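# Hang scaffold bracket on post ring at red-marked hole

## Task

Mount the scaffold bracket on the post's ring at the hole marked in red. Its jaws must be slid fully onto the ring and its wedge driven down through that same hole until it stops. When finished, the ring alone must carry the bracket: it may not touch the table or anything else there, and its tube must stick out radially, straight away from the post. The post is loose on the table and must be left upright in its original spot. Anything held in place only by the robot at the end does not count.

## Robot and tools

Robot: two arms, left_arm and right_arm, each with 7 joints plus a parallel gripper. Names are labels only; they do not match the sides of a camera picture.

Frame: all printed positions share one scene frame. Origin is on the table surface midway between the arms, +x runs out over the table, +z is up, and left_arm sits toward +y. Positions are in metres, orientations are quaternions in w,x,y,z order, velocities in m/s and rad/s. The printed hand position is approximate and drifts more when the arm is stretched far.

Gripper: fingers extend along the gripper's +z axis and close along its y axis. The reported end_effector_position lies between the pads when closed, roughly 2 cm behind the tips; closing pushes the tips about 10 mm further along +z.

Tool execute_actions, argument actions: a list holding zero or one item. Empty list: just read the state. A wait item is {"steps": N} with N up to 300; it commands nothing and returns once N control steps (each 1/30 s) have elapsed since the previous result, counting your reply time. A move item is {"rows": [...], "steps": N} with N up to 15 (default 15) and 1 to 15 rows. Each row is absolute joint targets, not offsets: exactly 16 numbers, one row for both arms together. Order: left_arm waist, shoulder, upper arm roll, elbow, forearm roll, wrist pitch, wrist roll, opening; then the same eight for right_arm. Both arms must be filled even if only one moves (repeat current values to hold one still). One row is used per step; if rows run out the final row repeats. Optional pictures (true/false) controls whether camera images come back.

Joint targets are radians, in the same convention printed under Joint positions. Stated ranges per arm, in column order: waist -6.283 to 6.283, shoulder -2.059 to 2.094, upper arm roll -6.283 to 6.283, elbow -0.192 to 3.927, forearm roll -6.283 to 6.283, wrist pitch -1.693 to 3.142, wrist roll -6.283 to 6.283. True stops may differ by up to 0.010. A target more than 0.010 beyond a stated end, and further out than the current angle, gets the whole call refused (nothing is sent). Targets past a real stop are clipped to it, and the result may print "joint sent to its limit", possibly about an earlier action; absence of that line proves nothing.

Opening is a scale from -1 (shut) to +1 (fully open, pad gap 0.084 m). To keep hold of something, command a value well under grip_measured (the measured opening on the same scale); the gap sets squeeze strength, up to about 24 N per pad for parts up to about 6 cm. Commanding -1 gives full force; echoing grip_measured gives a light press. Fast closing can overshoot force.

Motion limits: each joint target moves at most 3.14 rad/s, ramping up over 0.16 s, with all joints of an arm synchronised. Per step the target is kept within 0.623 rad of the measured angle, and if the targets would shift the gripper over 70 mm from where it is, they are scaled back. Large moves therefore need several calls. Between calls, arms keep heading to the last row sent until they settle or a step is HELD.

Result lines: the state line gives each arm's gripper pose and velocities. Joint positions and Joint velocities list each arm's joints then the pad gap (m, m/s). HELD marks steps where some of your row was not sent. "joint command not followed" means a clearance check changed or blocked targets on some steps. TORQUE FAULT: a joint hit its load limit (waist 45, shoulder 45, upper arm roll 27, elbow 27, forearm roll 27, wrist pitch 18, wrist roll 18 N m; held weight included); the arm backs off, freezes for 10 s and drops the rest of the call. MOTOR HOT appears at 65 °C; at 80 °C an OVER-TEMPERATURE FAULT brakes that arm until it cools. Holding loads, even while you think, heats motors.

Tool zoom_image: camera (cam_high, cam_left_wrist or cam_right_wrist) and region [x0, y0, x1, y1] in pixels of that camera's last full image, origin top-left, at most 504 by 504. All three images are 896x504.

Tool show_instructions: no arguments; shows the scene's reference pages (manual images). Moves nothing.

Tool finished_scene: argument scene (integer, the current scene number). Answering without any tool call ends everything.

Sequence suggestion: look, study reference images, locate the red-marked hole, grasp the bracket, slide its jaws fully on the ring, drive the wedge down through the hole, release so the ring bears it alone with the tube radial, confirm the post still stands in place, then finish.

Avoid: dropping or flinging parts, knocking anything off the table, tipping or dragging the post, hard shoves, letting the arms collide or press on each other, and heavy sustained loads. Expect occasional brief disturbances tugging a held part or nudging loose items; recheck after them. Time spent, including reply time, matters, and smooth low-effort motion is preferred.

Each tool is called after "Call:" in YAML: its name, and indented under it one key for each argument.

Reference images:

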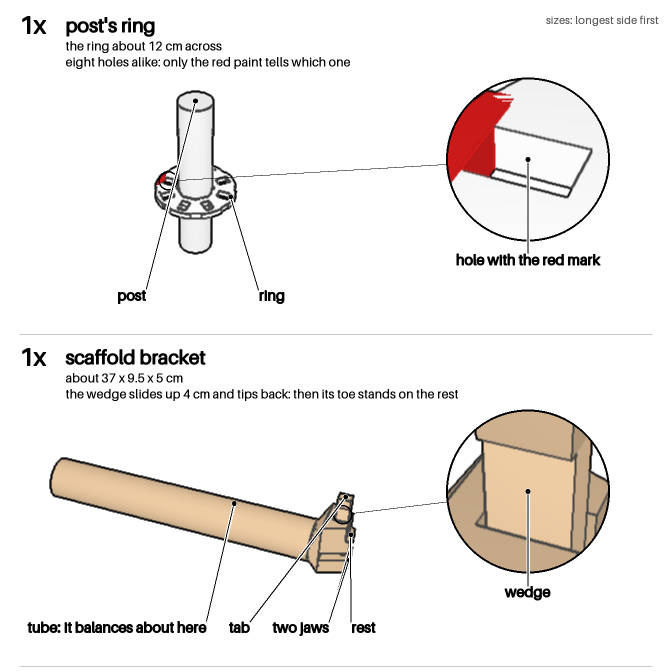

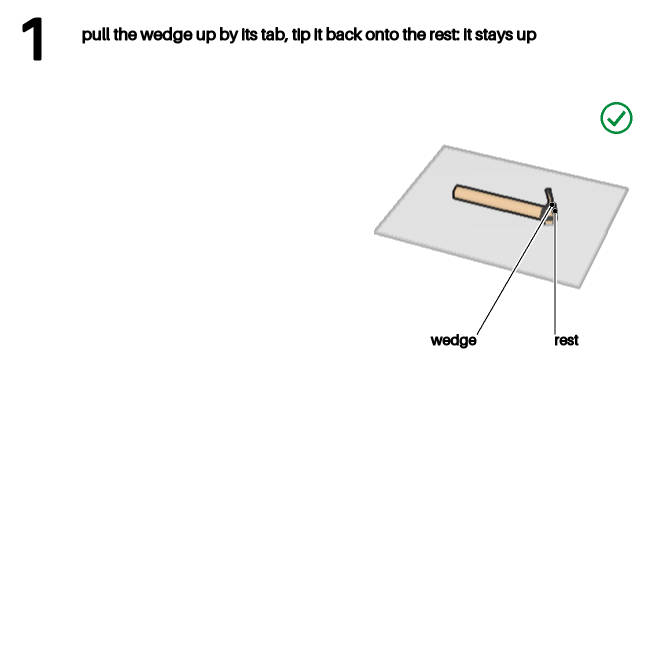

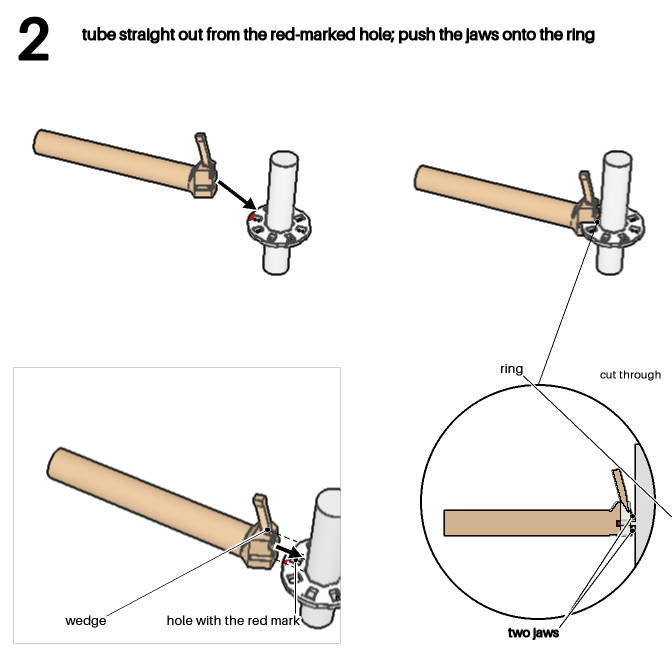

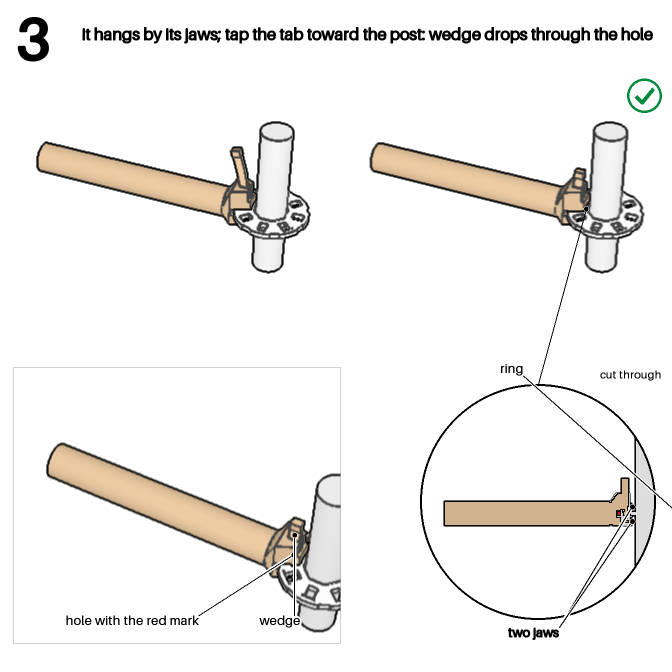

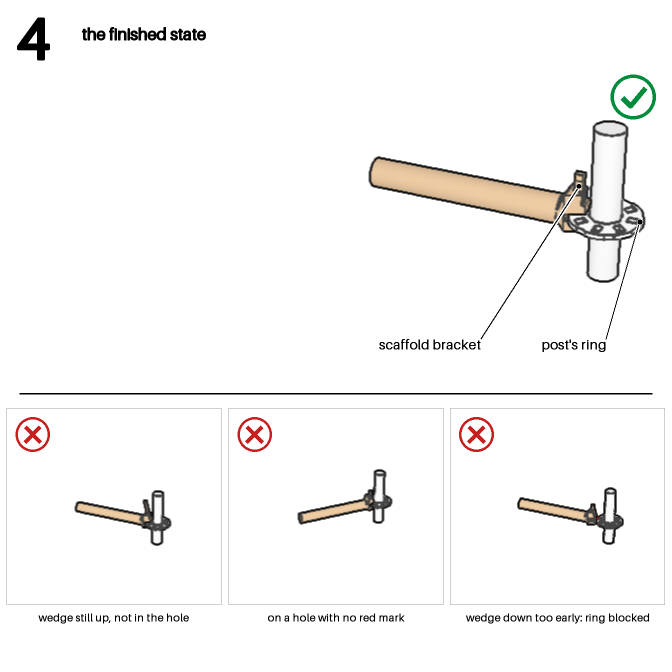

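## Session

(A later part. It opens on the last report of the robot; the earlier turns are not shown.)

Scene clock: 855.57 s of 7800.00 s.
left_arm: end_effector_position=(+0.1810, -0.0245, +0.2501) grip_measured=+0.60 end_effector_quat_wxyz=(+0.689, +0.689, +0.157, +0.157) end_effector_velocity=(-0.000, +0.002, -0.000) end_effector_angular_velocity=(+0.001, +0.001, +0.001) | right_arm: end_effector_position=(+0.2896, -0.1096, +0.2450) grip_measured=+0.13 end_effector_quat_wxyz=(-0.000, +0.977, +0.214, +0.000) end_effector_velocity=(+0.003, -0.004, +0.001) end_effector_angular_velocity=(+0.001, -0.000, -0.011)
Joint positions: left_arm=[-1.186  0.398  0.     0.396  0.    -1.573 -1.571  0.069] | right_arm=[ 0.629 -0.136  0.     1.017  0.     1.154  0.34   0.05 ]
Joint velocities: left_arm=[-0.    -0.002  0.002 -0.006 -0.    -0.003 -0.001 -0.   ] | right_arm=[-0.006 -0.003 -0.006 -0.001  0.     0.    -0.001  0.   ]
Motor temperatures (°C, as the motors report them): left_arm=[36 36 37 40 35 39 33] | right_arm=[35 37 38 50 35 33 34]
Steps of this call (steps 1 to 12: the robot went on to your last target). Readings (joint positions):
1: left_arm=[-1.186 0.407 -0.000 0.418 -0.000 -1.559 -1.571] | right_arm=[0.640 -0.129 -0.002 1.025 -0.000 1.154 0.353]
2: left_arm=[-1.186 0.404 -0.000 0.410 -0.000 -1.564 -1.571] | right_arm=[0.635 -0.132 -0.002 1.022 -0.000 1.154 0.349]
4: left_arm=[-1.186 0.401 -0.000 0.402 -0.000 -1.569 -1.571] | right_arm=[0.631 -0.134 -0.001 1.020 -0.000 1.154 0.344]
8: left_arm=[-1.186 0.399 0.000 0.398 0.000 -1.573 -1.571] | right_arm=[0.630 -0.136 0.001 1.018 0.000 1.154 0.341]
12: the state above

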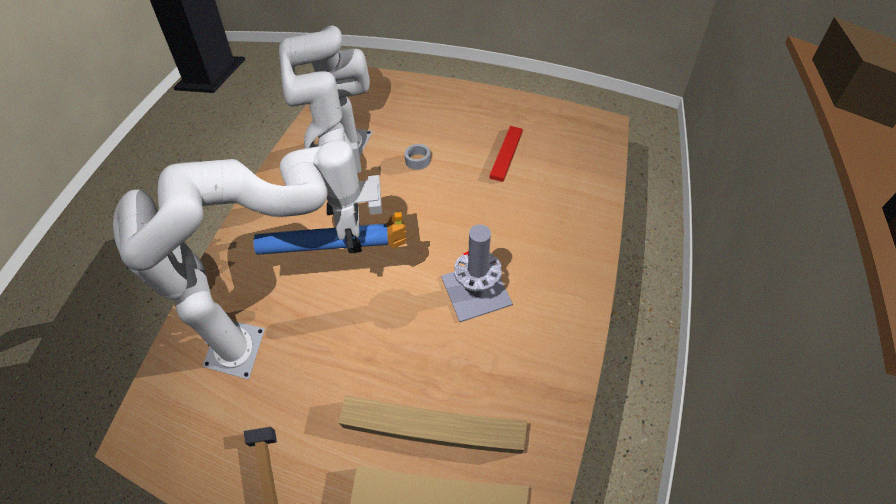

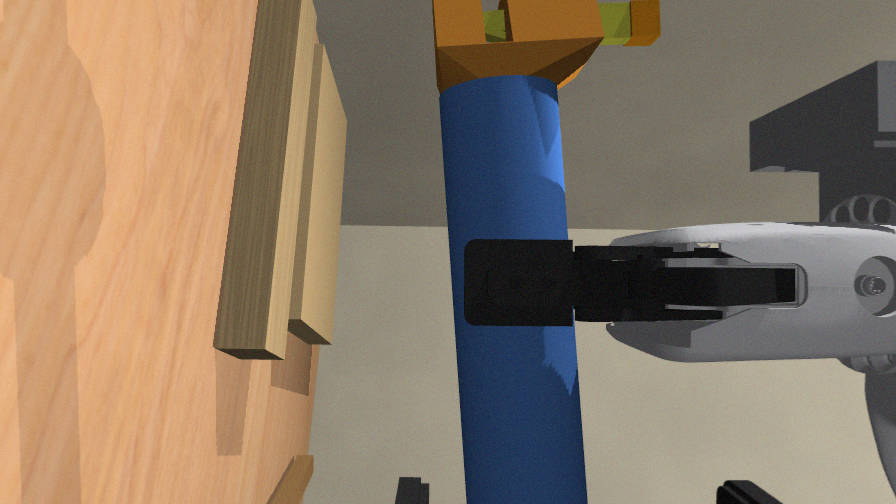

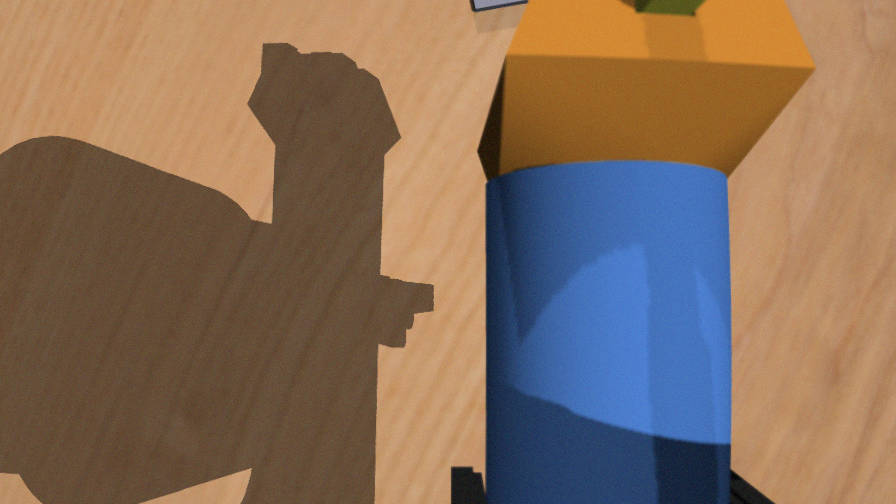

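Call:
execute_actions:
  actions: []

Scene clock: 892.87 s of 7800.00 s.
left_arm: end_effector_position=(+0.1809, -0.0242, +0.2500) grip_measured=+0.60 end_effector_quat_wxyz=(+0.689, +0.689, +0.157, +0.157) end_effector_velocity=(+0.000, -0.000, +0.000) end_effector_angular_velocity=(-0.001, -0.001, +0.001) | right_arm: end_effector_position=(+0.2899, -0.1100, +0.2450) grip_measured=+0.13 end_effector_quat_wxyz=(-0.000, +0.977, +0.213, -0.000) end_effector_velocity=(-0.000, +0.000, -0.000) end_effector_angular_velocity=(+0.000, +0.000, -0.001)
Joint positions: left_arm=[-1.186  0.398 -0.     0.395 -0.    -1.574 -1.571  0.069] | right_arm=[ 0.628 -0.136 -0.     1.017  0.     1.154  0.34   0.05 ]
Joint velocities: left_arm=[ 0.    -0.     0.     0.001 -0.001 -0.     0.001 -0.   ] | right_arm=[ 0.001  0.    -0.001  0.     0.    -0.     0.001 -0.   ]
Motor temperatures (°C, as the motors report them): left_arm=[36 36 37 40 35 38 33] | right_arm=[35 37 38 50 35 33 34]
Steps of this call (steps 1 to 30: the robot went on to your last target; steps 31 to 90: nothing new was sent; then 34.30 s passed at rest). Readings (joint positions):
1: left_arm=[-1.186 0.398 0.000 0.396 0.000 -1.573 -1.571] | right_arm=[0.628 -0.136 0.000 1.017 0.000 1.154 0.340]
2: left_arm=[-1.186 0.398 0.000 0.396 0.000 -1.574 -1.571] | right_arm=[0.628 -0.136 0.000 1.017 0.000 1.154 0.340]
4: left_arm=[-1.186 0.398 0.000 0.396 0.000 -1.574 -1.571] | right_arm=[0.628 -0.136 0.000 1.017 0.000 1.154 0.340]
8: left_arm=[-1.186 0.398 0.000 0.395 0.000 -1.574 -1.571] | right_arm=[0.628 -0.136 0.000 1.017 0.000 1.154 0.340]
90: the state above
All arms were judged still, so your last target was given up. Only a new action makes them travel on or press farther. Fingers that are still opening or closing keep moving.

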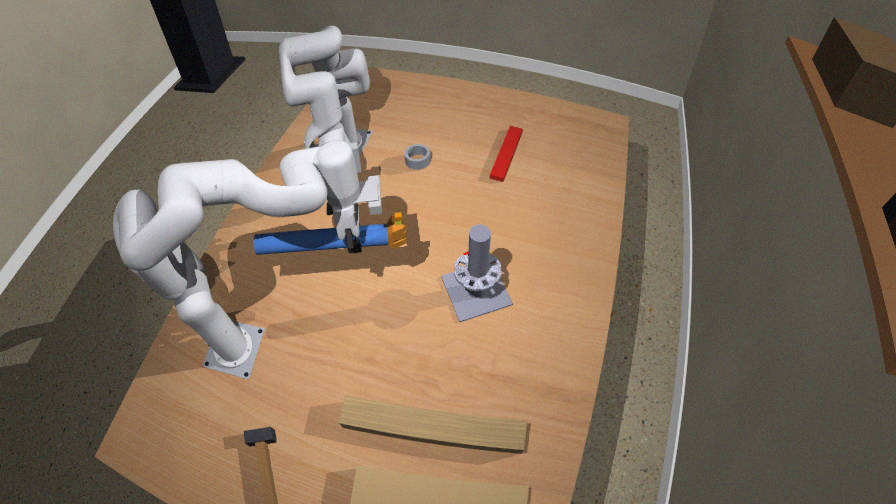

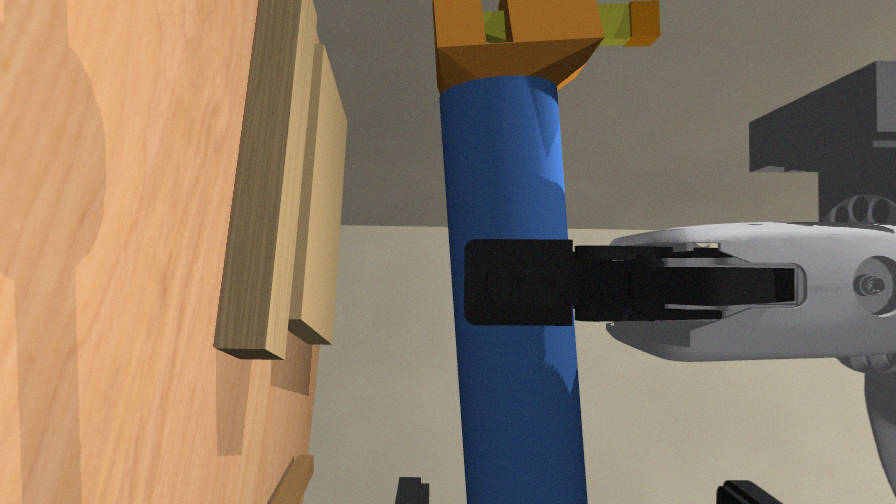

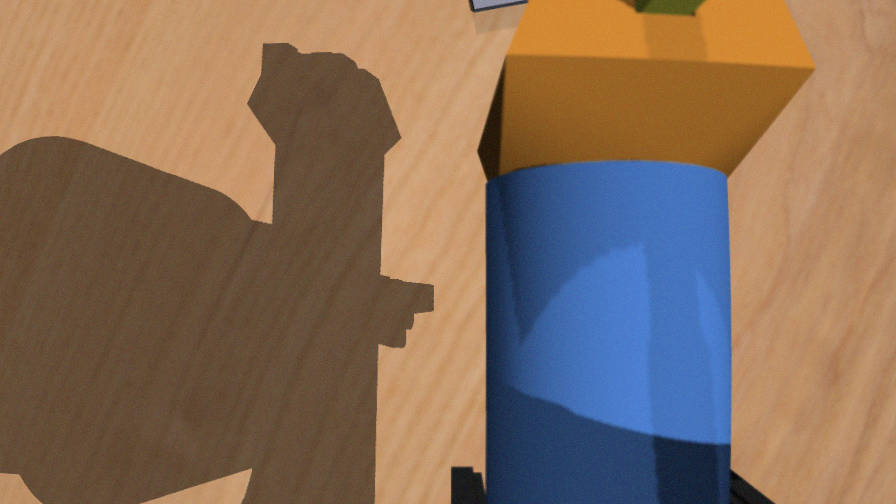

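Call:
execute_actions:
  actions:
    - {"rows": [[-0.3,0.3982,0,0.3953,0,-1.5737,-1.571,0.6,0.628,-0.1364,0,1.0172,0,1.1536,0.34,-1]], "steps": 15}
  pictures: false

Call:
execute_actions:
  actions:
    - {"rows": [[-0.1,-0.1,0,1.6,0,1.7,0,0.6,0.628,-0.1364,0,1.0172,0,1.1536,0.34,-1]], "steps": 15}
  pictures: false

Scene clock: 932.93 s of 7800.00 s.
left_arm: end_effector_position=(+0.3391, +0.0968, +0.2501) grip_measured=+0.60 end_effector_quat_wxyz=(+0.643, +0.643, +0.294, +0.294) end_effector_velocity=(+0.316, +0.366, -0.000) end_effector_angular_velocity=(+0.000, +0.001, +0.986) | right_arm: end_effector_position=(+0.2899, -0.1100, +0.2450) grip_measured=+0.13 end_effector_quat_wxyz=(-0.000, +0.977, +0.213, -0.000) end_effector_velocity=(+0.001, -0.001, -0.000) end_effector_angular_velocity=(-0.001, +0.000, -0.003)
Joint positions: left_arm=[-0.777  0.398  0.001  0.396 -0.    -1.574 -1.571  0.069] | right_arm=[ 0.628 -0.136 -0.     1.017 -0.     1.154  0.34   0.05 ]
Joint velocities: left_arm=[ 0.987  0.    -0.    -0.001  0.001  0.    -0.001 -0.   ] | right_arm=[-0.002  0.     0.    -0.    -0.     0.     0.001  0.   ]
Motor temperatures (°C, as the motors report them): left_arm=[36 36 37 40 35 38 33] | right_arm=[35 37 38 51 35 33 34]
Steps of this call (steps 1 to 90: nothing new was sent; then 36.57 s passed at rest; steps 91 to 105: all 15 steps of this action). Readings (joint positions):
91: left_arm=[-1.186 0.398 -0.000 0.395 0.000 -1.574 -1.571] | right_arm=[0.628 -0.136 0.000 1.017 -0.000 1.154 0.340]
92: left_arm=[-1.182 0.398 -0.001 0.395 0.000 -1.574 -1.571] | right_arm=[0.628 -0.136 -0.000 1.017 0.000 1.154 0.340]
94: left_arm=[-1.144 0.398 -0.005 0.395 0.001 -1.574 -1.571] | right_arm=[0.628 -0.136 0.000 1.017 -0.000 1.154 0.340]
98: left_arm=[-1.008 0.398 0.000 0.396 -0.000 -1.574 -1.571] | right_arm=[0.628 -0.136 -0.000 1.017 -0.000 1.154 0.340]
105: the state above

Scene clock: 933.43 s of 7800.00 s.
left_arm: end_effector_position=(+0.4875, +0.1849, +0.3943) grip_measured=+0.60 end_effector_quat_wxyz=(+0.581, +0.578, +0.268, +0.506) end_effector_velocity=(+0.238, +0.182, +0.371) end_effector_angular_velocity=(+0.475, -0.625, +0.596) | right_arm: end_effector_position=(+0.2899, -0.1100, +0.2450) grip_measured=+0.13 end_effector_quat_wxyz=(-0.000, +0.977, +0.213, -0.000) end_effector_velocity=(+0.000, -0.000, -0.000) end_effector_angular_velocity=(-0.001, -0.001, +0.001)
Joint positions: left_arm=[-0.485  0.209  0.     0.678 -0.    -1.291 -1.288  0.069] | right_arm=[ 0.628 -0.136 -0.     1.017  0.     1.154  0.34   0.05 ]
Joint velocities: left_arm=[ 0.463 -0.373  0.     0.705 -0.     0.701  0.702  0.   ] | right_arm=[-0.     0.     0.     0.    -0.002  0.    -0.     0.   ]
Motor temperatures (°C, as the motors report them): left_arm=[36 36 37 40 35 38 33] | right_arm=[35 37 38 51 35 33 34]
Steps of this call (steps 1 to 15: all 15 steps of this action). Readings (joint positions):
1: left_arm=[-0.744 0.398 0.001 0.396 -0.000 -1.573 -1.571] | right_arm=[0.628 -0.136 0.000 1.017 -0.000 1.154 0.340]
2: left_arm=[-0.715 0.396 0.001 0.398 -0.000 -1.569 -1.566] | right_arm=[0.628 -0.136 -0.000 1.017 -0.000 1.154 0.340]
4: left_arm=[-0.677 0.372 0.003 0.429 -0.001 -1.533 -1.531] | right_arm=[0.628 -0.136 -0.000 1.017 0.000 1.154 0.340]
8: left_arm=[-0.603 0.305 0.001 0.519 -0.000 -1.449 -1.446] | right_arm=[0.628 -0.136 -0.000 1.017 0.000 1.154 0.340]
15: the state above

Call:
execute_actions:
  actions:
    - {"rows": [ [-0.1,-0.1,0,1.6,0,1.7,0,0.6,0.628,-0.136,0,1.017,0,1.153,0.342,-1], [-0.1,-0.1,0,1.6,0,1.7,0,0.6,0.629,-0.133,0,1.018,0,1.152,0.349,-1], [-0.1,-0.1,0,1.6,0,1.7,0,0.6,0.630,-0.130,0,1.020,0,1.150,0.359,-1], [-0.1,-0.1,0,1.6,0,1.7,0,0.6,0.632,-0.125,0,1.021,0,1.147,0.374,-1], [-0.1,-0.1,0,1.6,0,1.7,0,0.6,0.634,-0.119,0,1.024,0,1.143,0.392,-1], [-0.1,-0.1,0,1.6,0,1.7,0,0.6,0.636,-0.112,0,1.027,0,1.138,0.413,-1], [-0.1,-0.1,0,1.6,0,1.7,0,0.6,0.639,-0.104,0,1.030,0,1.133,0.438,-1], [-0.1,-0.1,0,1.6,0,1.7,0,0.6,0.641,-0.094,0,1.033,0,1.128,0.466,-1], [-0.1,-0.1,0,1.6,0,1.7,0,0.6,0.645,-0.084,0,1.037,0,1.121,0.497,-1], [-0.1,-0.1,0,1.6,0,1.7,0,0.6,0.648,-0.073,0,1.042,0,1.114,0.531,-1], [-0.1,-0.1,0,1.6,0,1.7,0,0.6,0.652,-0.061,0,1.046,0,1.107,0.567,-1], [-0.1,-0.1,0,1.6,0,1.7,0,0.6,0.656,-0.048,0,1.051,0,1.099,0.605,-1], [-0.1,-0.1,0,1.6,0,1.7,0,0.6,0.661,-0.035,0,1.056,0,1.091,0.646,-1], [-0.1,-0.1,0,1.6,0,1.7,0,0.6,0.665,-0.020,0,1.062,0,1.082,0.688,-1], [-0.1,-0.1,0,1.6,0,1.7,0,0.6,0.670,-0.006,0,1.067,0,1.073,0.732,-1]], "steps": 15}
  pictures: false

Call:
execute_actions:
  actions:
    - {"rows": [ [-0.1,-0.1,0,1.6,0,1.7,0,0.6,0.675,0.009,0,1.073,0,1.064,0.777,-1], [-0.1,-0.1,0,1.6,0,1.7,0,0.6,0.680,0.025,0,1.079,0,1.054,0.824,-1], [-0.1,-0.1,0,1.6,0,1.7,0,0.6,0.685,0.041,0,1.085,0,1.044,0.872,-1], [-0.1,-0.1,0,1.6,0,1.7,0,0.6,0.690,0.057,0,1.091,0,1.034,0.921,-1], [-0.1,-0.1,0,1.6,0,1.7,0,0.6,0.695,0.074,0,1.098,0,1.024,0.970,-1], [-0.1,-0.1,0,1.6,0,1.7,0,0.6,0.701,0.090,0,1.104,0,1.014,1.020,-1], [-0.1,-0.1,0,1.6,0,1.7,0,0.6,0.706,0.107,0,1.110,0,1.003,1.070,-1], [-0.1,-0.1,0,1.6,0,1.7,0,0.6,0.711,0.124,0,1.117,0,0.993,1.121,-1], [-0.1,-0.1,0,1.6,0,1.7,0,0.6,0.717,0.141,0,1.123,0,0.983,1.171,-1], [-0.1,-0.1,0,1.6,0,1.7,0,0.6,0.722,0.157,0,1.129,0,0.972,1.221,-1], [-0.1,-0.1,0,1.6,0,1.7,0,0.6,0.727,0.174,0,1.136,0,0.962,1.270,-1], [-0.1,-0.1,0,1.6,0,1.7,0,0.6,0.733,0.190,0,1.142,0,0.952,1.319,-1], [-0.1,-0.1,0,1.6,0,1.7,0,0.6,0.738,0.206,0,1.148,0,0.942,1.367,-1], [-0.1,-0.1,0,1.6,0,1.7,0,0.6,0.743,0.222,0,1.154,0,0.933,1.414,-1], [-0.1,-0.1,0,1.6,0,1.7,0,0.6,0.747,0.237,0,1.160,0,0.923,1.459,-1]], "steps": 15}
  pictures: false

Call:
execute_actions:
  actions:
    - {"rows": [ [-0.1,-0.1,0,1.6,0,1.7,0,0.6,0.752,0.251,0,1.165,0,0.914,1.503,-1], [-0.1,-0.1,0,1.6,0,1.7,0,0.6,0.757,0.265,0,1.171,0,0.905,1.545,-1], [-0.1,-0.1,0,1.6,0,1.7,0,0.6,0.761,0.279,0,1.176,0,0.897,1.586,-1], [-0.1,-0.1,0,1.6,0,1.7,0,0.6,0.765,0.292,0,1.181,0,0.889,1.624,-1], [-0.1,-0.1,0,1.6,0,1.7,0,0.6,0.769,0.304,0,1.185,0,0.882,1.660,-1], [-0.1,-0.1,0,1.6,0,1.7,0,0.6,0.773,0.315,0,1.190,0,0.875,1.694,-1], [-0.1,-0.1,0,1.6,0,1.7,0,0.6,0.776,0.325,0,1.194,0,0.869,1.725,-1], [-0.1,-0.1,0,1.6,0,1.7,0,0.6,0.779,0.335,0,1.197,0,0.863,1.753,-1], [-0.1,-0.1,0,1.6,0,1.7,0,0.6,0.781,0.343,0,1.200,0,0.858,1.778,-1], [-0.1,-0.1,0,1.6,0,1.7,0,0.6,0.784,0.350,0,1.203,0,0.853,1.799,-1], [-0.1,-0.1,0,1.6,0,1.7,0,0.6,0.786,0.356,0,1.206,0,0.849,1.817,-1], [-0.1,-0.1,0,1.6,0,1.7,0,0.6,0.787,0.361,0,1.207,0,0.846,1.832,-1], [-0.1,-0.1,0,1.6,0,1.7,0,0.6,0.788,0.364,0,1.209,0,0.844,1.842,-1], [-0.1,-0.1,0,1.6,0,1.7,0,0.6,0.789,0.367,0,1.210,0,0.843,1.849,-1], [-0.1,-0.1,0,1.6,0,1.7,0,0.6,0.7893,0.3673,0,1.2098,0,0.8425,1.851,-1]], "steps": 15}

Scene clock: 1006.37 s of 7800.00 s.
left_arm: end_effector_position=(+0.3967, +0.4018, +0.4333) grip_measured=+0.59 end_effector_quat_wxyz=(+0.000, +1.000, -0.018, +0.000) end_effector_velocity=(-0.000, +0.000, -0.000) end_effector_angular_velocity=(-0.000, +0.000, +0.000) | right_arm: end_effector_position=(+0.2962, -0.0878, +0.2261) grip_measured=+0.13 end_effector_quat_wxyz=(-0.000, +0.994, +0.107, +0.000) end_effector_velocity=(+0.023, +0.098, -0.088) end_effector_angular_velocity=(-0.003, +0.002, -0.938)
Joint positions: left_arm=[-0.1   -0.1    0.     1.6   -0.     1.7   -0.     0.069] | right_arm=[ 0.654 -0.056 -0.     1.048 -0.     1.104  0.582  0.05 ]
Joint velocities: left_arm=[ 0.  0.  0. -0. -0.  0. -0. -0.] | right_arm=[ 0.115  0.355  0.001  0.136 -0.001 -0.216  1.055 -0.   ]
Motor temperatures (°C, as the motors report them): left_arm=[36 36 37 43 35 38 33] | right_arm=[35 37 38 51 35 33 34]
Steps of this call (steps 1 to 90: the robot went on to your last target; steps 91 to 150: nothing new was sent; then 67.43 s passed at rest; steps 151 to 165: all 15 steps of this action). Readings (joint positions):
151: left_arm=[-0.100 -0.100 0.000 1.600 0.000 1.700 0.000] | right_arm=[0.628 -0.136 -0.000 1.017 -0.000 1.154 0.340]
152: left_arm=[-0.100 -0.100 0.000 1.600 0.000 1.700 0.000] | right_arm=[0.628 -0.136 0.000 1.017 -0.000 1.153 0.341]
154: left_arm=[-0.100 -0.100 0.000 1.600 0.000 1.700 0.000] | right_arm=[0.629 -0.134 -0.000 1.018 -0.000 1.152 0.348]
158: left_arm=[-0.100 -0.100 -0.000 1.600 -0.000 1.700 -0.000] | right_arm=[0.634 -0.119 -0.000 1.024 -0.000 1.143 0.394]
165: the state above

Scene clock: 1006.87 s of 7800.00 s.
left_arm: end_effector_position=(+0.3967, +0.4018, +0.4333) grip_measured=+0.59 end_effector_quat_wxyz=(+0.000, +1.000, -0.018, +0.000) end_effector_velocity=(+0.000, -0.001, +0.000) end_effector_angular_velocity=(-0.000, -0.000, -0.001) | right_arm: end_effector_position=(+0.3041, -0.0273, +0.1634) grip_measured=+0.13 end_effector_quat_wxyz=(+0.000, +0.981, -0.195, -0.000) end_effector_velocity=(+0.001, +0.125, -0.148) end_effector_angular_velocity=(-0.003, +0.003, -1.299)
Joint positions: left_arm=[-0.1   -0.1    0.     1.6   -0.     1.7   -0.     0.069] | right_arm=[0.726 0.171 0.    1.134 0.    0.964 1.26  0.05 ]
Joint velocities: left_arm=[-0.     0.    -0.001  0.    -0.    -0.    -0.     0.   ] | right_arm=[ 0.158  0.489  0.001  0.186  0.002 -0.298  1.456  0.   ]
Motor temperatures (°C, as the motors report them): left_arm=[36 36 37 43 35 38 33] | right_arm=[35 37 38 51 35 33 34]
Steps of this call (steps 1 to 15: all 15 steps of this action). Readings (joint positions):
1: left_arm=[-0.100 -0.100 -0.000 1.600 -0.000 1.700 0.000] | right_arm=[0.658 -0.044 -0.000 1.053 -0.000 1.096 0.618]
2: left_arm=[-0.100 -0.100 -0.000 1.600 0.000 1.700 0.000] | right_arm=[0.662 -0.031 -0.000 1.058 -0.000 1.089 0.656]
4: left_arm=[-0.100 -0.100 0.000 1.600 0.000 1.700 -0.000] | right_arm=[0.671 -0.003 0.000 1.068 0.000 1.072 0.738]
8: left_arm=[-0.100 -0.100 0.000 1.600 0.000 1.700 0.000] | right_arm=[0.690 0.057 0.000 1.091 0.000 1.034 0.919]
15: the state above

Scene clock: 1007.37 s of 7800.00 s.
left_arm: end_effector_position=(+0.3967, +0.4018, +0.4333) grip_measured=+0.59 end_effector_quat_wxyz=(+0.000, +1.000, -0.018, -0.000) end_effector_velocity=(+0.000, -0.001, +0.000) end_effector_angular_velocity=(-0.001, -0.000, -0.003) | right_arm: end_effector_position=(+0.3002, +0.0171, +0.1039) grip_measured=+0.13 end_effector_quat_wxyz=(+0.000, +0.904, -0.428, -0.000) end_effector_velocity=(-0.005, +0.034, -0.049) end_effector_angular_velocity=(+0.002, -0.002, -0.399)
Joint positions: left_arm=[-0.1   -0.1   -0.     1.6   -0.     1.7    0.     0.069] | right_arm=[0.785 0.355 0.    1.205 0.    0.851 1.812 0.05 ]
Joint velocities: left_arm=[-0.001  0.    -0.001  0.    -0.001 -0.     0.001 -0.   ] | right_arm=[ 0.047  0.148 -0.001  0.062  0.    -0.09   0.445 -0.   ]
Motor temperatures (°C, as the motors report them): left_arm=[36 36 37 43 35 38 33] | right_arm=[35 37 38 51 35 33 34]
Steps of this call (steps 1 to 15: all 15 steps of this action). Readings (joint positions):
1: left_arm=[-0.100 -0.100 0.000 1.600 0.000 1.700 0.000] | right_arm=[0.732 0.187 0.000 1.141 0.000 0.954 1.309]
2: left_arm=[-0.100 -0.100 0.000 1.600 -0.000 1.700 0.000] | right_arm=[0.737 0.203 0.000 1.147 0.000 0.944 1.357]
4: left_arm=[-0.100 -0.100 0.000 1.600 -0.000 1.700 -0.000] | right_arm=[0.747 0.234 0.000 1.158 0.000 0.925 1.449]
8: left_arm=[-0.100 -0.100 0.000 1.600 -0.000 1.700 0.000] | right_arm=[0.765 0.290 0.000 1.180 0.000 0.891 1.617]
15: the state above

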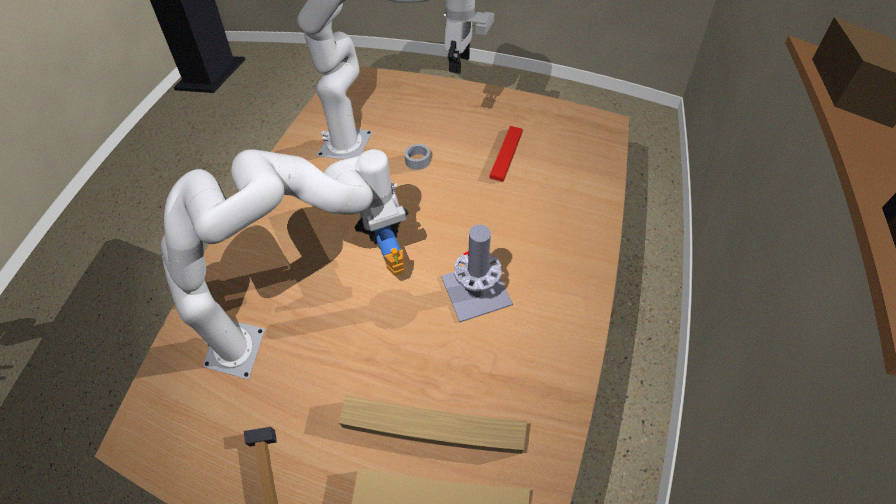

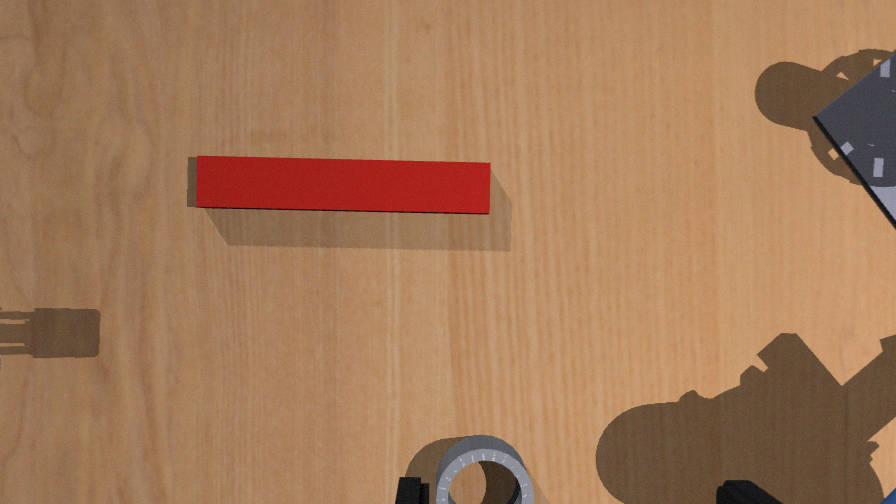

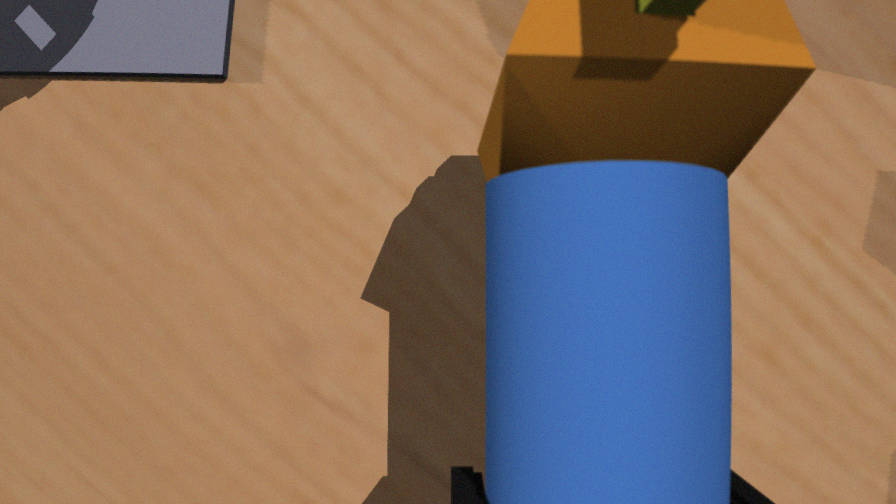

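Call:
execute_actions:
  actions:
    - {"rows": [ [-0.727,0.5954,0,2.2364,0,1.641,0,0.6,0.7893,0.3677,0,1.2097,0,0.8419,1.851,-1], [-0.727,0.5954,0,2.2364,0,1.641,0,0.6,0.7893,0.3690,0,1.2094,0,0.8404,1.851,-1], [-0.727,0.5954,0,2.2364,0,1.641,0,0.6,0.7893,0.3711,0,1.2089,0,0.8378,1.851,-1], [-0.727,0.5954,0,2.2364,0,1.641,0,0.6,0.7893,0.3738,0,1.2082,0,0.8343,1.851,-1], [-0.727,0.5954,0,2.2364,0,1.641,0,0.6,0.7893,0.3773,0,1.2073,0,0.8301,1.851,-1], [-0.727,0.5954,0,2.2364,0,1.641,0,0.6,0.7893,0.3813,0,1.2063,0,0.8250,1.851,-1], [-0.727,0.5954,0,2.2364,0,1.641,0,0.6,0.7893,0.3859,0,1.2052,0,0.8193,1.851,-1], [-0.727,0.5954,0,2.2364,0,1.641,0,0.6,0.7893,0.3909,0,1.2039,0,0.8130,1.851,-1], [-0.727,0.5954,0,2.2364,0,1.641,0,0.6,0.7893,0.3964,0,1.2026,0,0.8062,1.851,-1], [-0.727,0.5954,0,2.2364,0,1.641,0,0.6,0.7893,0.4022,0,1.2011,0,0.7989,1.851,-1], [-0.727,0.5954,0,2.2364,0,1.641,0,0.6,0.7893,0.4083,0,1.1996,0,0.7913,1.851,-1], [-0.727,0.5954,0,2.2364,0,1.641,0,0.6,0.7893,0.4147,0,1.1980,0,0.7834,1.851,-1], [-0.727,0.5954,0,2.2364,0,1.641,0,0.6,0.7893,0.4212,0,1.1964,0,0.7752,1.851,-1], [-0.727,0.5954,0,2.2364,0,1.641,0,0.6,0.7893,0.4279,0,1.1948,0,0.7669,1.851,-1], [-0.727,0.5954,0,2.2364,0,1.641,0,0.6,0.7893,0.4346,0,1.1931,0,0.7585,1.851,-1]], "steps": 15}
  pictures: false

Call:
execute_actions:
  actions:
    - {"rows": [ [-0.727,0.5954,0,2.2364,0,1.641,0,0.6,0.7893,0.4413,0,1.1914,0,0.7501,1.851,-1], [-0.727,0.5954,0,2.2364,0,1.641,0,0.6,0.7893,0.4480,0,1.1898,0,0.7418,1.851,-1], [-0.727,0.5954,0,2.2364,0,1.641,0,0.6,0.7893,0.4545,0,1.1882,0,0.7336,1.851,-1], [-0.727,0.5954,0,2.2364,0,1.641,0,0.6,0.7893,0.4609,0,1.1866,0,0.7257,1.851,-1], [-0.727,0.5954,0,2.2364,0,1.641,0,0.6,0.7893,0.4670,0,1.1851,0,0.7181,1.851,-1], [-0.727,0.5954,0,2.2364,0,1.641,0,0.6,0.7893,0.4728,0,1.1836,0,0.7108,1.851,-1], [-0.727,0.5954,0,2.2364,0,1.641,0,0.6,0.7893,0.4783,0,1.1823,0,0.7040,1.851,-1], [-0.727,0.5954,0,2.2364,0,1.641,0,0.6,0.7893,0.4833,0,1.1810,0,0.6977,1.851,-1], [-0.727,0.5954,0,2.2364,0,1.641,0,0.6,0.7893,0.4879,0,1.1799,0,0.6920,1.851,-1], [-0.727,0.5954,0,2.2364,0,1.641,0,0.6,0.7893,0.4919,0,1.1789,0,0.6869,1.851,-1], [-0.727,0.5954,0,2.2364,0,1.641,0,0.6,0.7893,0.4954,0,1.1780,0,0.6827,1.851,-1], [-0.727,0.5954,0,2.2364,0,1.641,0,0.6,0.7893,0.4981,0,1.1773,0,0.6792,1.851,-1], [-0.727,0.5954,0,2.2364,0,1.641,0,0.6,0.7893,0.5002,0,1.1768,0,0.6766,1.851,-1], [-0.727,0.5954,0,2.2364,0,1.641,0,0.6,0.7893,0.5015,0,1.1765,0,0.6751,1.851,-1], [-0.727,0.5954,0,2.2364,0,1.641,0,0.6,0.7893,0.5019,0,1.1764,0,0.6745,1.851,-1]], "steps": 15}
  pictures: false

Call:
execute_actions:
  actions:
    - {"rows": [ [-0.727,0.5954,0,2.2364,0,1.641,0,0.6,0.7893,0.5019,0,1.1764,0,0.6745,1.851,-1]], "steps": 12}

Scene clock: 1083.87 s of 7800.00 s.
left_arm: end_effector_position=(+0.4676, +0.2332, +0.3996) grip_measured=+0.59 end_effector_quat_wxyz=(+0.000, +0.984, -0.176, +0.002) end_effector_velocity=(+0.077, -0.425, -0.123) end_effector_angular_velocity=(+0.004, +0.012, -0.700) | right_arm: end_effector_position=(+0.3007, +0.0209, +0.0747) grip_measured=+0.13 end_effector_quat_wxyz=(+0.000, +0.896, -0.444, -0.000) end_effector_velocity=(+0.002, +0.002, -0.100) end_effector_angular_velocity=(-0.001, +0.001, -0.001)
Joint positions: left_arm=[-0.417  0.247 -0.     1.921 -0.     1.67   0.     0.069] | right_arm=[ 0.789  0.414  0.     1.198 -0.     0.784  1.851  0.05 ]
Joint velocities: left_arm=[-0.699  0.788 -0.001  0.71   0.    -0.065  0.     0.   ] | right_arm=[-0.     0.186 -0.001 -0.045  0.001 -0.231 -0.001 -0.   ]
Motor temperatures (°C, as the motors report them): left_arm=[36 36 37 43 35 38 33] | right_arm=[35 39 38 50 35 33 34]
Steps of this call (steps 1 to 30: the robot went on to your last target; steps 31 to 90: nothing new was sent; then 73.00 s passed at rest; steps 91 to 105: all 15 steps of this action). Readings (joint positions):
91: left_arm=[-0.100 -0.100 0.000 1.600 0.000 1.700 -0.000] | right_arm=[0.789 0.367 -0.000 1.210 -0.000 0.842 1.851]
92: left_arm=[-0.104 -0.097 0.001 1.604 0.000 1.700 -0.000] | right_arm=[0.789 0.367 -0.000 1.210 -0.000 0.842 1.851]
94: left_arm=[-0.139 -0.061 0.007 1.645 0.001 1.696 -0.000] | right_arm=[0.789 0.369 -0.000 1.210 0.000 0.840 1.851]
98: left_arm=[-0.248 0.055 -0.000 1.750 -0.000 1.686 0.000] | right_arm=[0.789 0.378 -0.000 1.208 0.000 0.828 1.851]
105: the state above

Scene clock: 1084.37 s of 7800.00 s.
left_arm: end_effector_position=(+0.4562, +0.0407, +0.3307) grip_measured=+0.59 end_effector_quat_wxyz=(+0.000, +0.946, -0.323, -0.003) end_effector_velocity=(-0.020, -0.087, -0.037) end_effector_angular_velocity=(+0.006, -0.010, -0.131) | right_arm: end_effector_position=(+0.3001, +0.0205, +0.0315) grip_measured=+0.13 end_effector_quat_wxyz=(-0.000, +0.896, -0.444, +0.000) end_effector_velocity=(-0.002, -0.002, -0.038) end_effector_angular_velocity=(+0.000, +0.000, +0.001)
Joint positions: left_arm=[-0.718  0.583 -0.004  2.22  -0.001  1.643  0.     0.069] | right_arm=[ 0.789  0.496  0.     1.178 -0.     0.682  1.851  0.05 ]
Joint velocities: left_arm=[-0.146  0.167  0.017  0.159  0.002 -0.012 -0.     0.   ] | right_arm=[-0.     0.073  0.001 -0.017  0.    -0.09  -0.001  0.003]
Motor temperatures (°C, as the motors report them): left_arm=[36 36 37 43 35 38 33] | right_arm=[35 39 38 50 35 33 34]
Steps of this call (steps 1 to 15: all 15 steps of this action). Readings (joint positions):
1: left_arm=[-0.440 0.273 -0.000 1.944 -0.000 1.668 0.000] | right_arm=[0.789 0.421 0.000 1.196 0.000 0.776 1.851]
2: left_arm=[-0.463 0.299 -0.000 1.968 -0.000 1.666 0.000] | right_arm=[0.789 0.427 0.000 1.195 0.000 0.768 1.851]
4: left_arm=[-0.509 0.350 -0.000 2.014 -0.000 1.661 0.000] | right_arm=[0.789 0.440 0.000 1.192 0.000 0.752 1.851]
8: left_arm=[-0.598 0.450 -0.000 2.105 -0.000 1.653 0.000] | right_arm=[0.789 0.465 0.000 1.185 0.000 0.721 1.851]
15: the state above

Scene clock: 1084.77 s of 7800.00 s.
left_arm: end_effector_position=(+0.4573, +0.0362, +0.3304) grip_measured=+0.59 end_effector_quat_wxyz=(-0.000, +0.946, -0.325, +0.000) end_effector_velocity=(-0.002, -0.004, -0.002) end_effector_angular_velocity=(+0.000, +0.003, -0.006) | right_arm: end_effector_position=(+0.3001, +0.0202, +0.0284) grip_measured=+0.13 end_effector_quat_wxyz=(-0.000, +0.896, -0.444, +0.000) end_effector_velocity=(-0.001, -0.000, -0.001) end_effector_angular_velocity=(-0.000, +0.001, +0.001)
Joint positions: left_arm=[-0.726  0.595  0.     2.236  0.     1.641 -0.     0.069] | right_arm=[ 0.789  0.501  0.     1.177 -0.     0.675  1.851  0.05 ]
Joint velocities: left_arm=[-0.004  0.005 -0.002  0.003 -0.001 -0.    -0.     0.   ] | right_arm=[ 0.001  0.002  0.001 -0.002  0.001 -0.002 -0.001  0.   ]
Motor temperatures (°C, as the motors report them): left_arm=[36 36 37 43 35 38 33] | right_arm=[35 39 38 50 35 33 34]
Steps of this call (steps 1 to 12: all 12 steps of this action). Readings (joint positions):
1: left_arm=[-0.721 0.587 -0.003 2.225 -0.000 1.642 0.000] | right_arm=[0.789 0.498 0.000 1.178 -0.000 0.680 1.851]
2: left_arm=[-0.722 0.589 -0.001 2.229 -0.000 1.642 0.000] | right_arm=[0.789 0.499 0.000 1.177 -0.000 0.678 1.851]
4: left_arm=[-0.723 0.591 0.002 2.234 0.000 1.641 -0.000] | right_arm=[0.789 0.500 0.000 1.177 -0.000 0.676 1.851]
8: left_arm=[-0.725 0.593 0.001 2.236 0.000 1.641 -0.000] | right_arm=[0.789 0.501 0.000 1.177 0.000 0.675 1.851]
12: the state above

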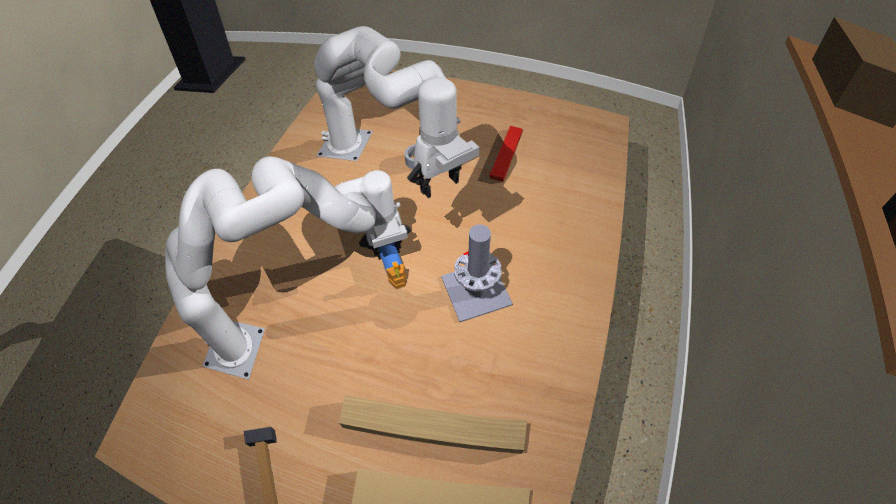

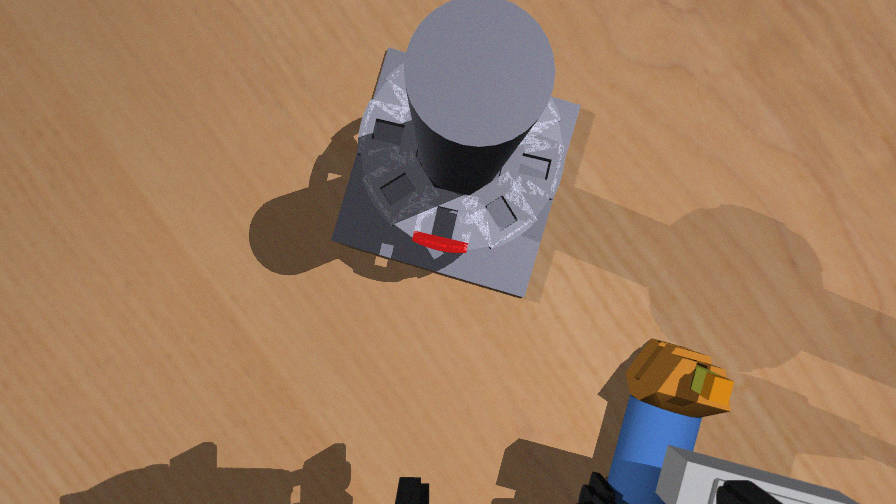

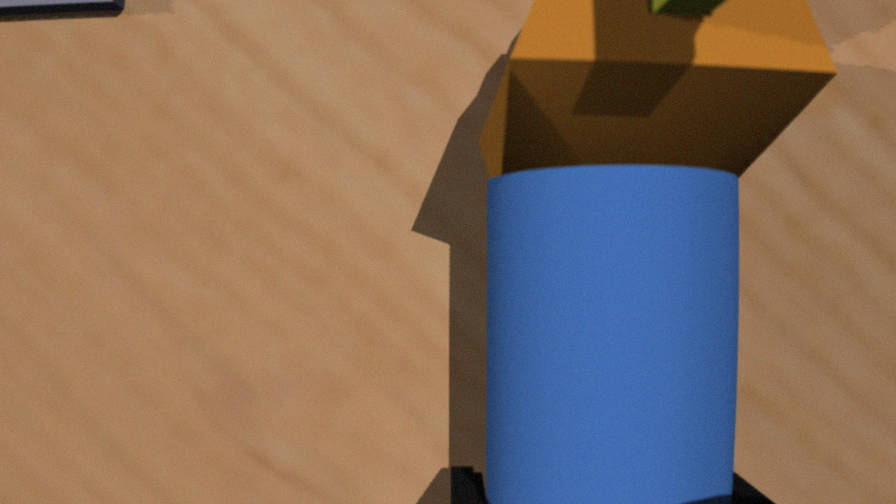

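Call:
execute_actions:
  actions:
    - {"rows": [ [-0.727,0.5954,0,2.2364,0,1.641,0,0.6,0.7893,0.5019,0,1.1764,0,0.6745,1.851,-0.3], [-0.727,0.5954,0,2.2364,0,1.641,0,0.6,0.7893,0.5019,0,1.1764,0,0.6745,1.851,0.0], [-0.727,0.5954,0,2.2364,0,1.641,0,0.6,0.7893,0.5019,0,1.1764,0,0.6745,1.851,0.1], [-0.727,0.5954,0,2.2364,0,1.641,0,0.6,0.7893,0.5019,0,1.1764,0,0.6745,1.851,0.14], [-0.727,0.5954,0,2.2364,0,1.641,0,0.6,0.7893,0.5019,0,1.1764,0,0.6745,1.851,0.17], [-0.727,0.5954,0,2.2364,0,1.641,0,0.6,0.7893,0.5019,0,1.1764,0,0.6745,1.851,0.2], [-0.727,0.5954,0,2.2364,0,1.641,0,0.6,0.7893,0.5019,0,1.1764,0,0.6745,1.851,0.23], [-0.727,0.5954,0,2.2364,0,1.641,0,0.6,0.7893,0.5019,0,1.1764,0,0.6745,1.851,0.27], [-0.727,0.5954,0,2.2364,0,1.641,0,0.6,0.7893,0.5019,0,1.1764,0,0.6745,1.851,0.32], [-0.727,0.5954,0,2.2364,0,1.641,0,0.6,0.7893,0.5019,0,1.1764,0,0.6745,1.851,0.4], [-0.727,0.5954,0,2.2364,0,1.641,0,0.6,0.7893,0.5019,0,1.1764,0,0.6745,1.851,0.5]], "steps": 15}

Call:
zoom_image:
  camera: "cam_left_wrist"
  region: [310, 0, 610, 300]

Scene clock: 1098.30 s of 7800.00 s.
left_arm: end_effector_position=(+0.4570, +0.0356, +0.3300) grip_measured=+0.59 end_effector_quat_wxyz=(+0.000, +0.946, -0.325, -0.000) end_effector_velocity=(-0.000, -0.000, +0.000) end_effector_angular_velocity=(-0.000, -0.001, -0.000) | right_arm: end_effector_position=(+0.3006, +0.0208, +0.0292) grip_measured=+0.49 end_effector_quat_wxyz=(-0.001, +0.896, -0.444, +0.000) end_effector_velocity=(-0.006, -0.008, -0.011) end_effector_angular_velocity=(-0.023, +0.017, +0.002)
Joint positions: left_arm=[-0.727  0.595  0.     2.236 -0.     1.641  0.     0.069] | right_arm=[0.789 0.501 0.    1.178 0.    0.674 1.851 0.065]
Joint velocities: left_arm=[-0.     0.    -0.     0.001  0.     0.    -0.     0.   ] | right_arm=[ 0.001  0.011  0.    -0.013 -0.001  0.005 -0.     0.   ]
Motor temperatures (°C, as the motors report them): left_arm=[36 37 37 44 35 38 33] | right_arm=[35 39 38 49 35 33 34]
Steps of this call (steps 1 to 15: the robot went on to your last target; steps 16 to 90: nothing new was sent; then 10.03 s passed at rest; steps 91 to 105: all 15 steps of this action). Readings (joint positions):
91: left_arm=[-0.727 0.595 0.000 2.236 -0.000 1.641 -0.000] | right_arm=[0.789 0.502 0.000 1.176 0.000 0.675 1.851]
92: left_arm=[-0.727 0.595 0.000 2.236 0.000 1.641 -0.000] | right_arm=[0.789 0.502 0.000 1.176 0.000 0.675 1.851]
94: left_arm=[-0.727 0.595 0.000 2.236 0.000 1.641 -0.000] | right_arm=[0.789 0.502 0.000 1.176 0.000 0.675 1.851]
98: left_arm=[-0.727 0.595 0.000 2.236 -0.000 1.641 -0.000] | right_arm=[0.790 0.499 0.001 1.179 0.000 0.674 1.851]
105: the state above

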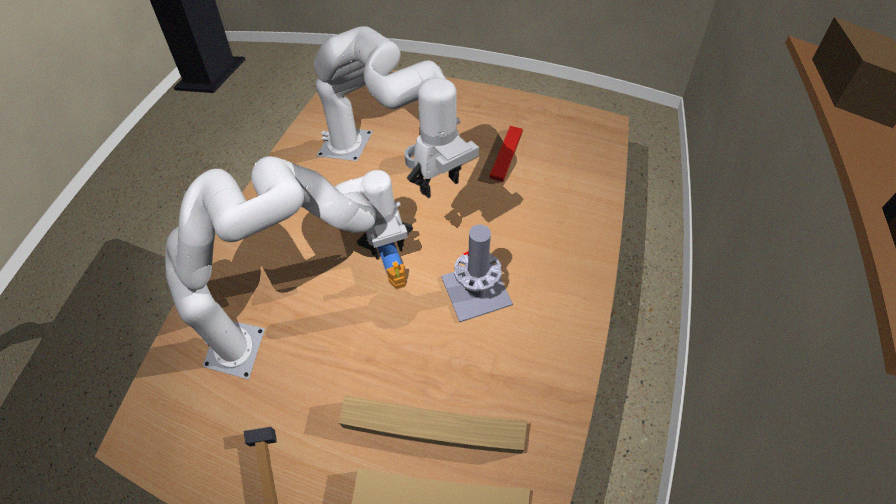

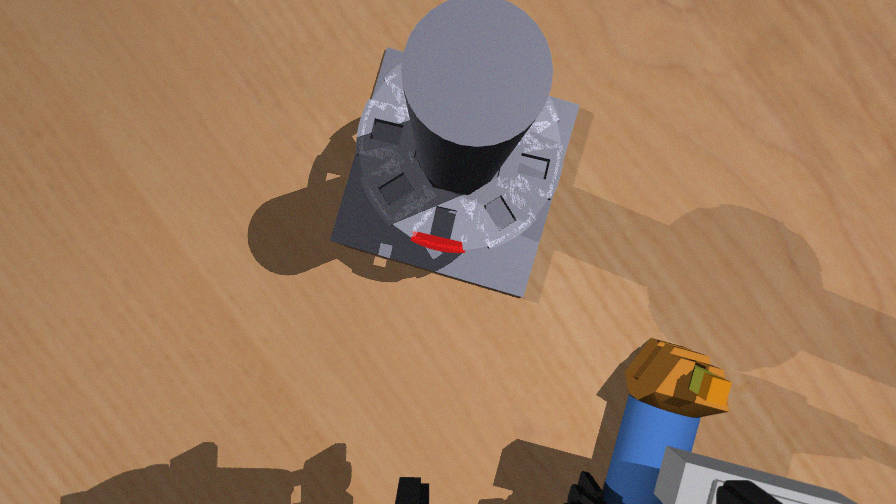

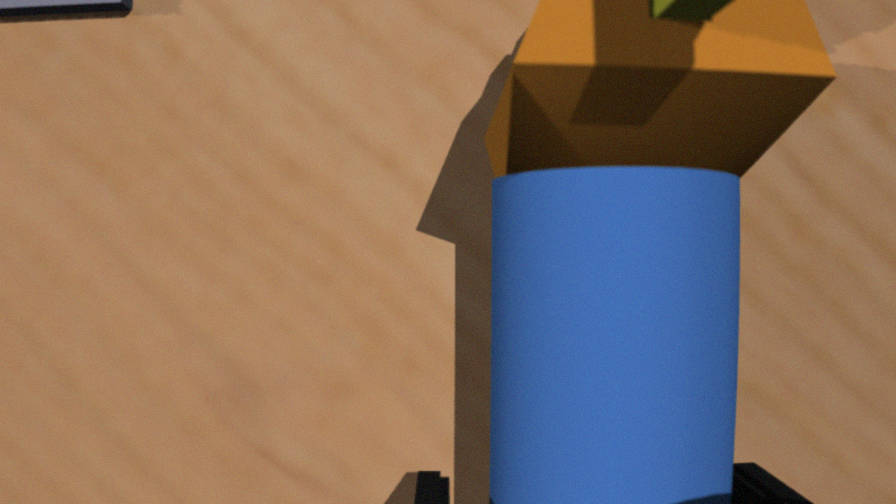

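Region (310, 0, 610, 300) of cam_left_wrist's 896x504 image, scaled by 1.680, with more detail than that image has.

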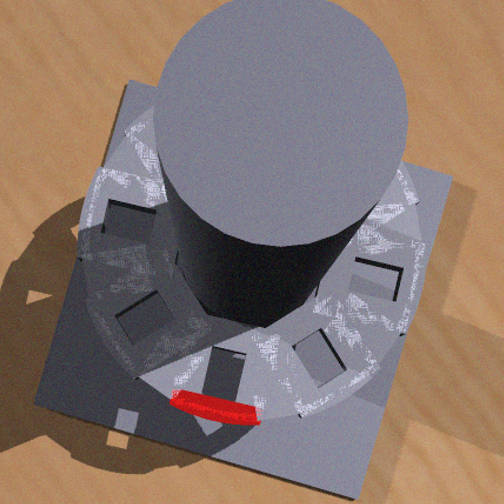

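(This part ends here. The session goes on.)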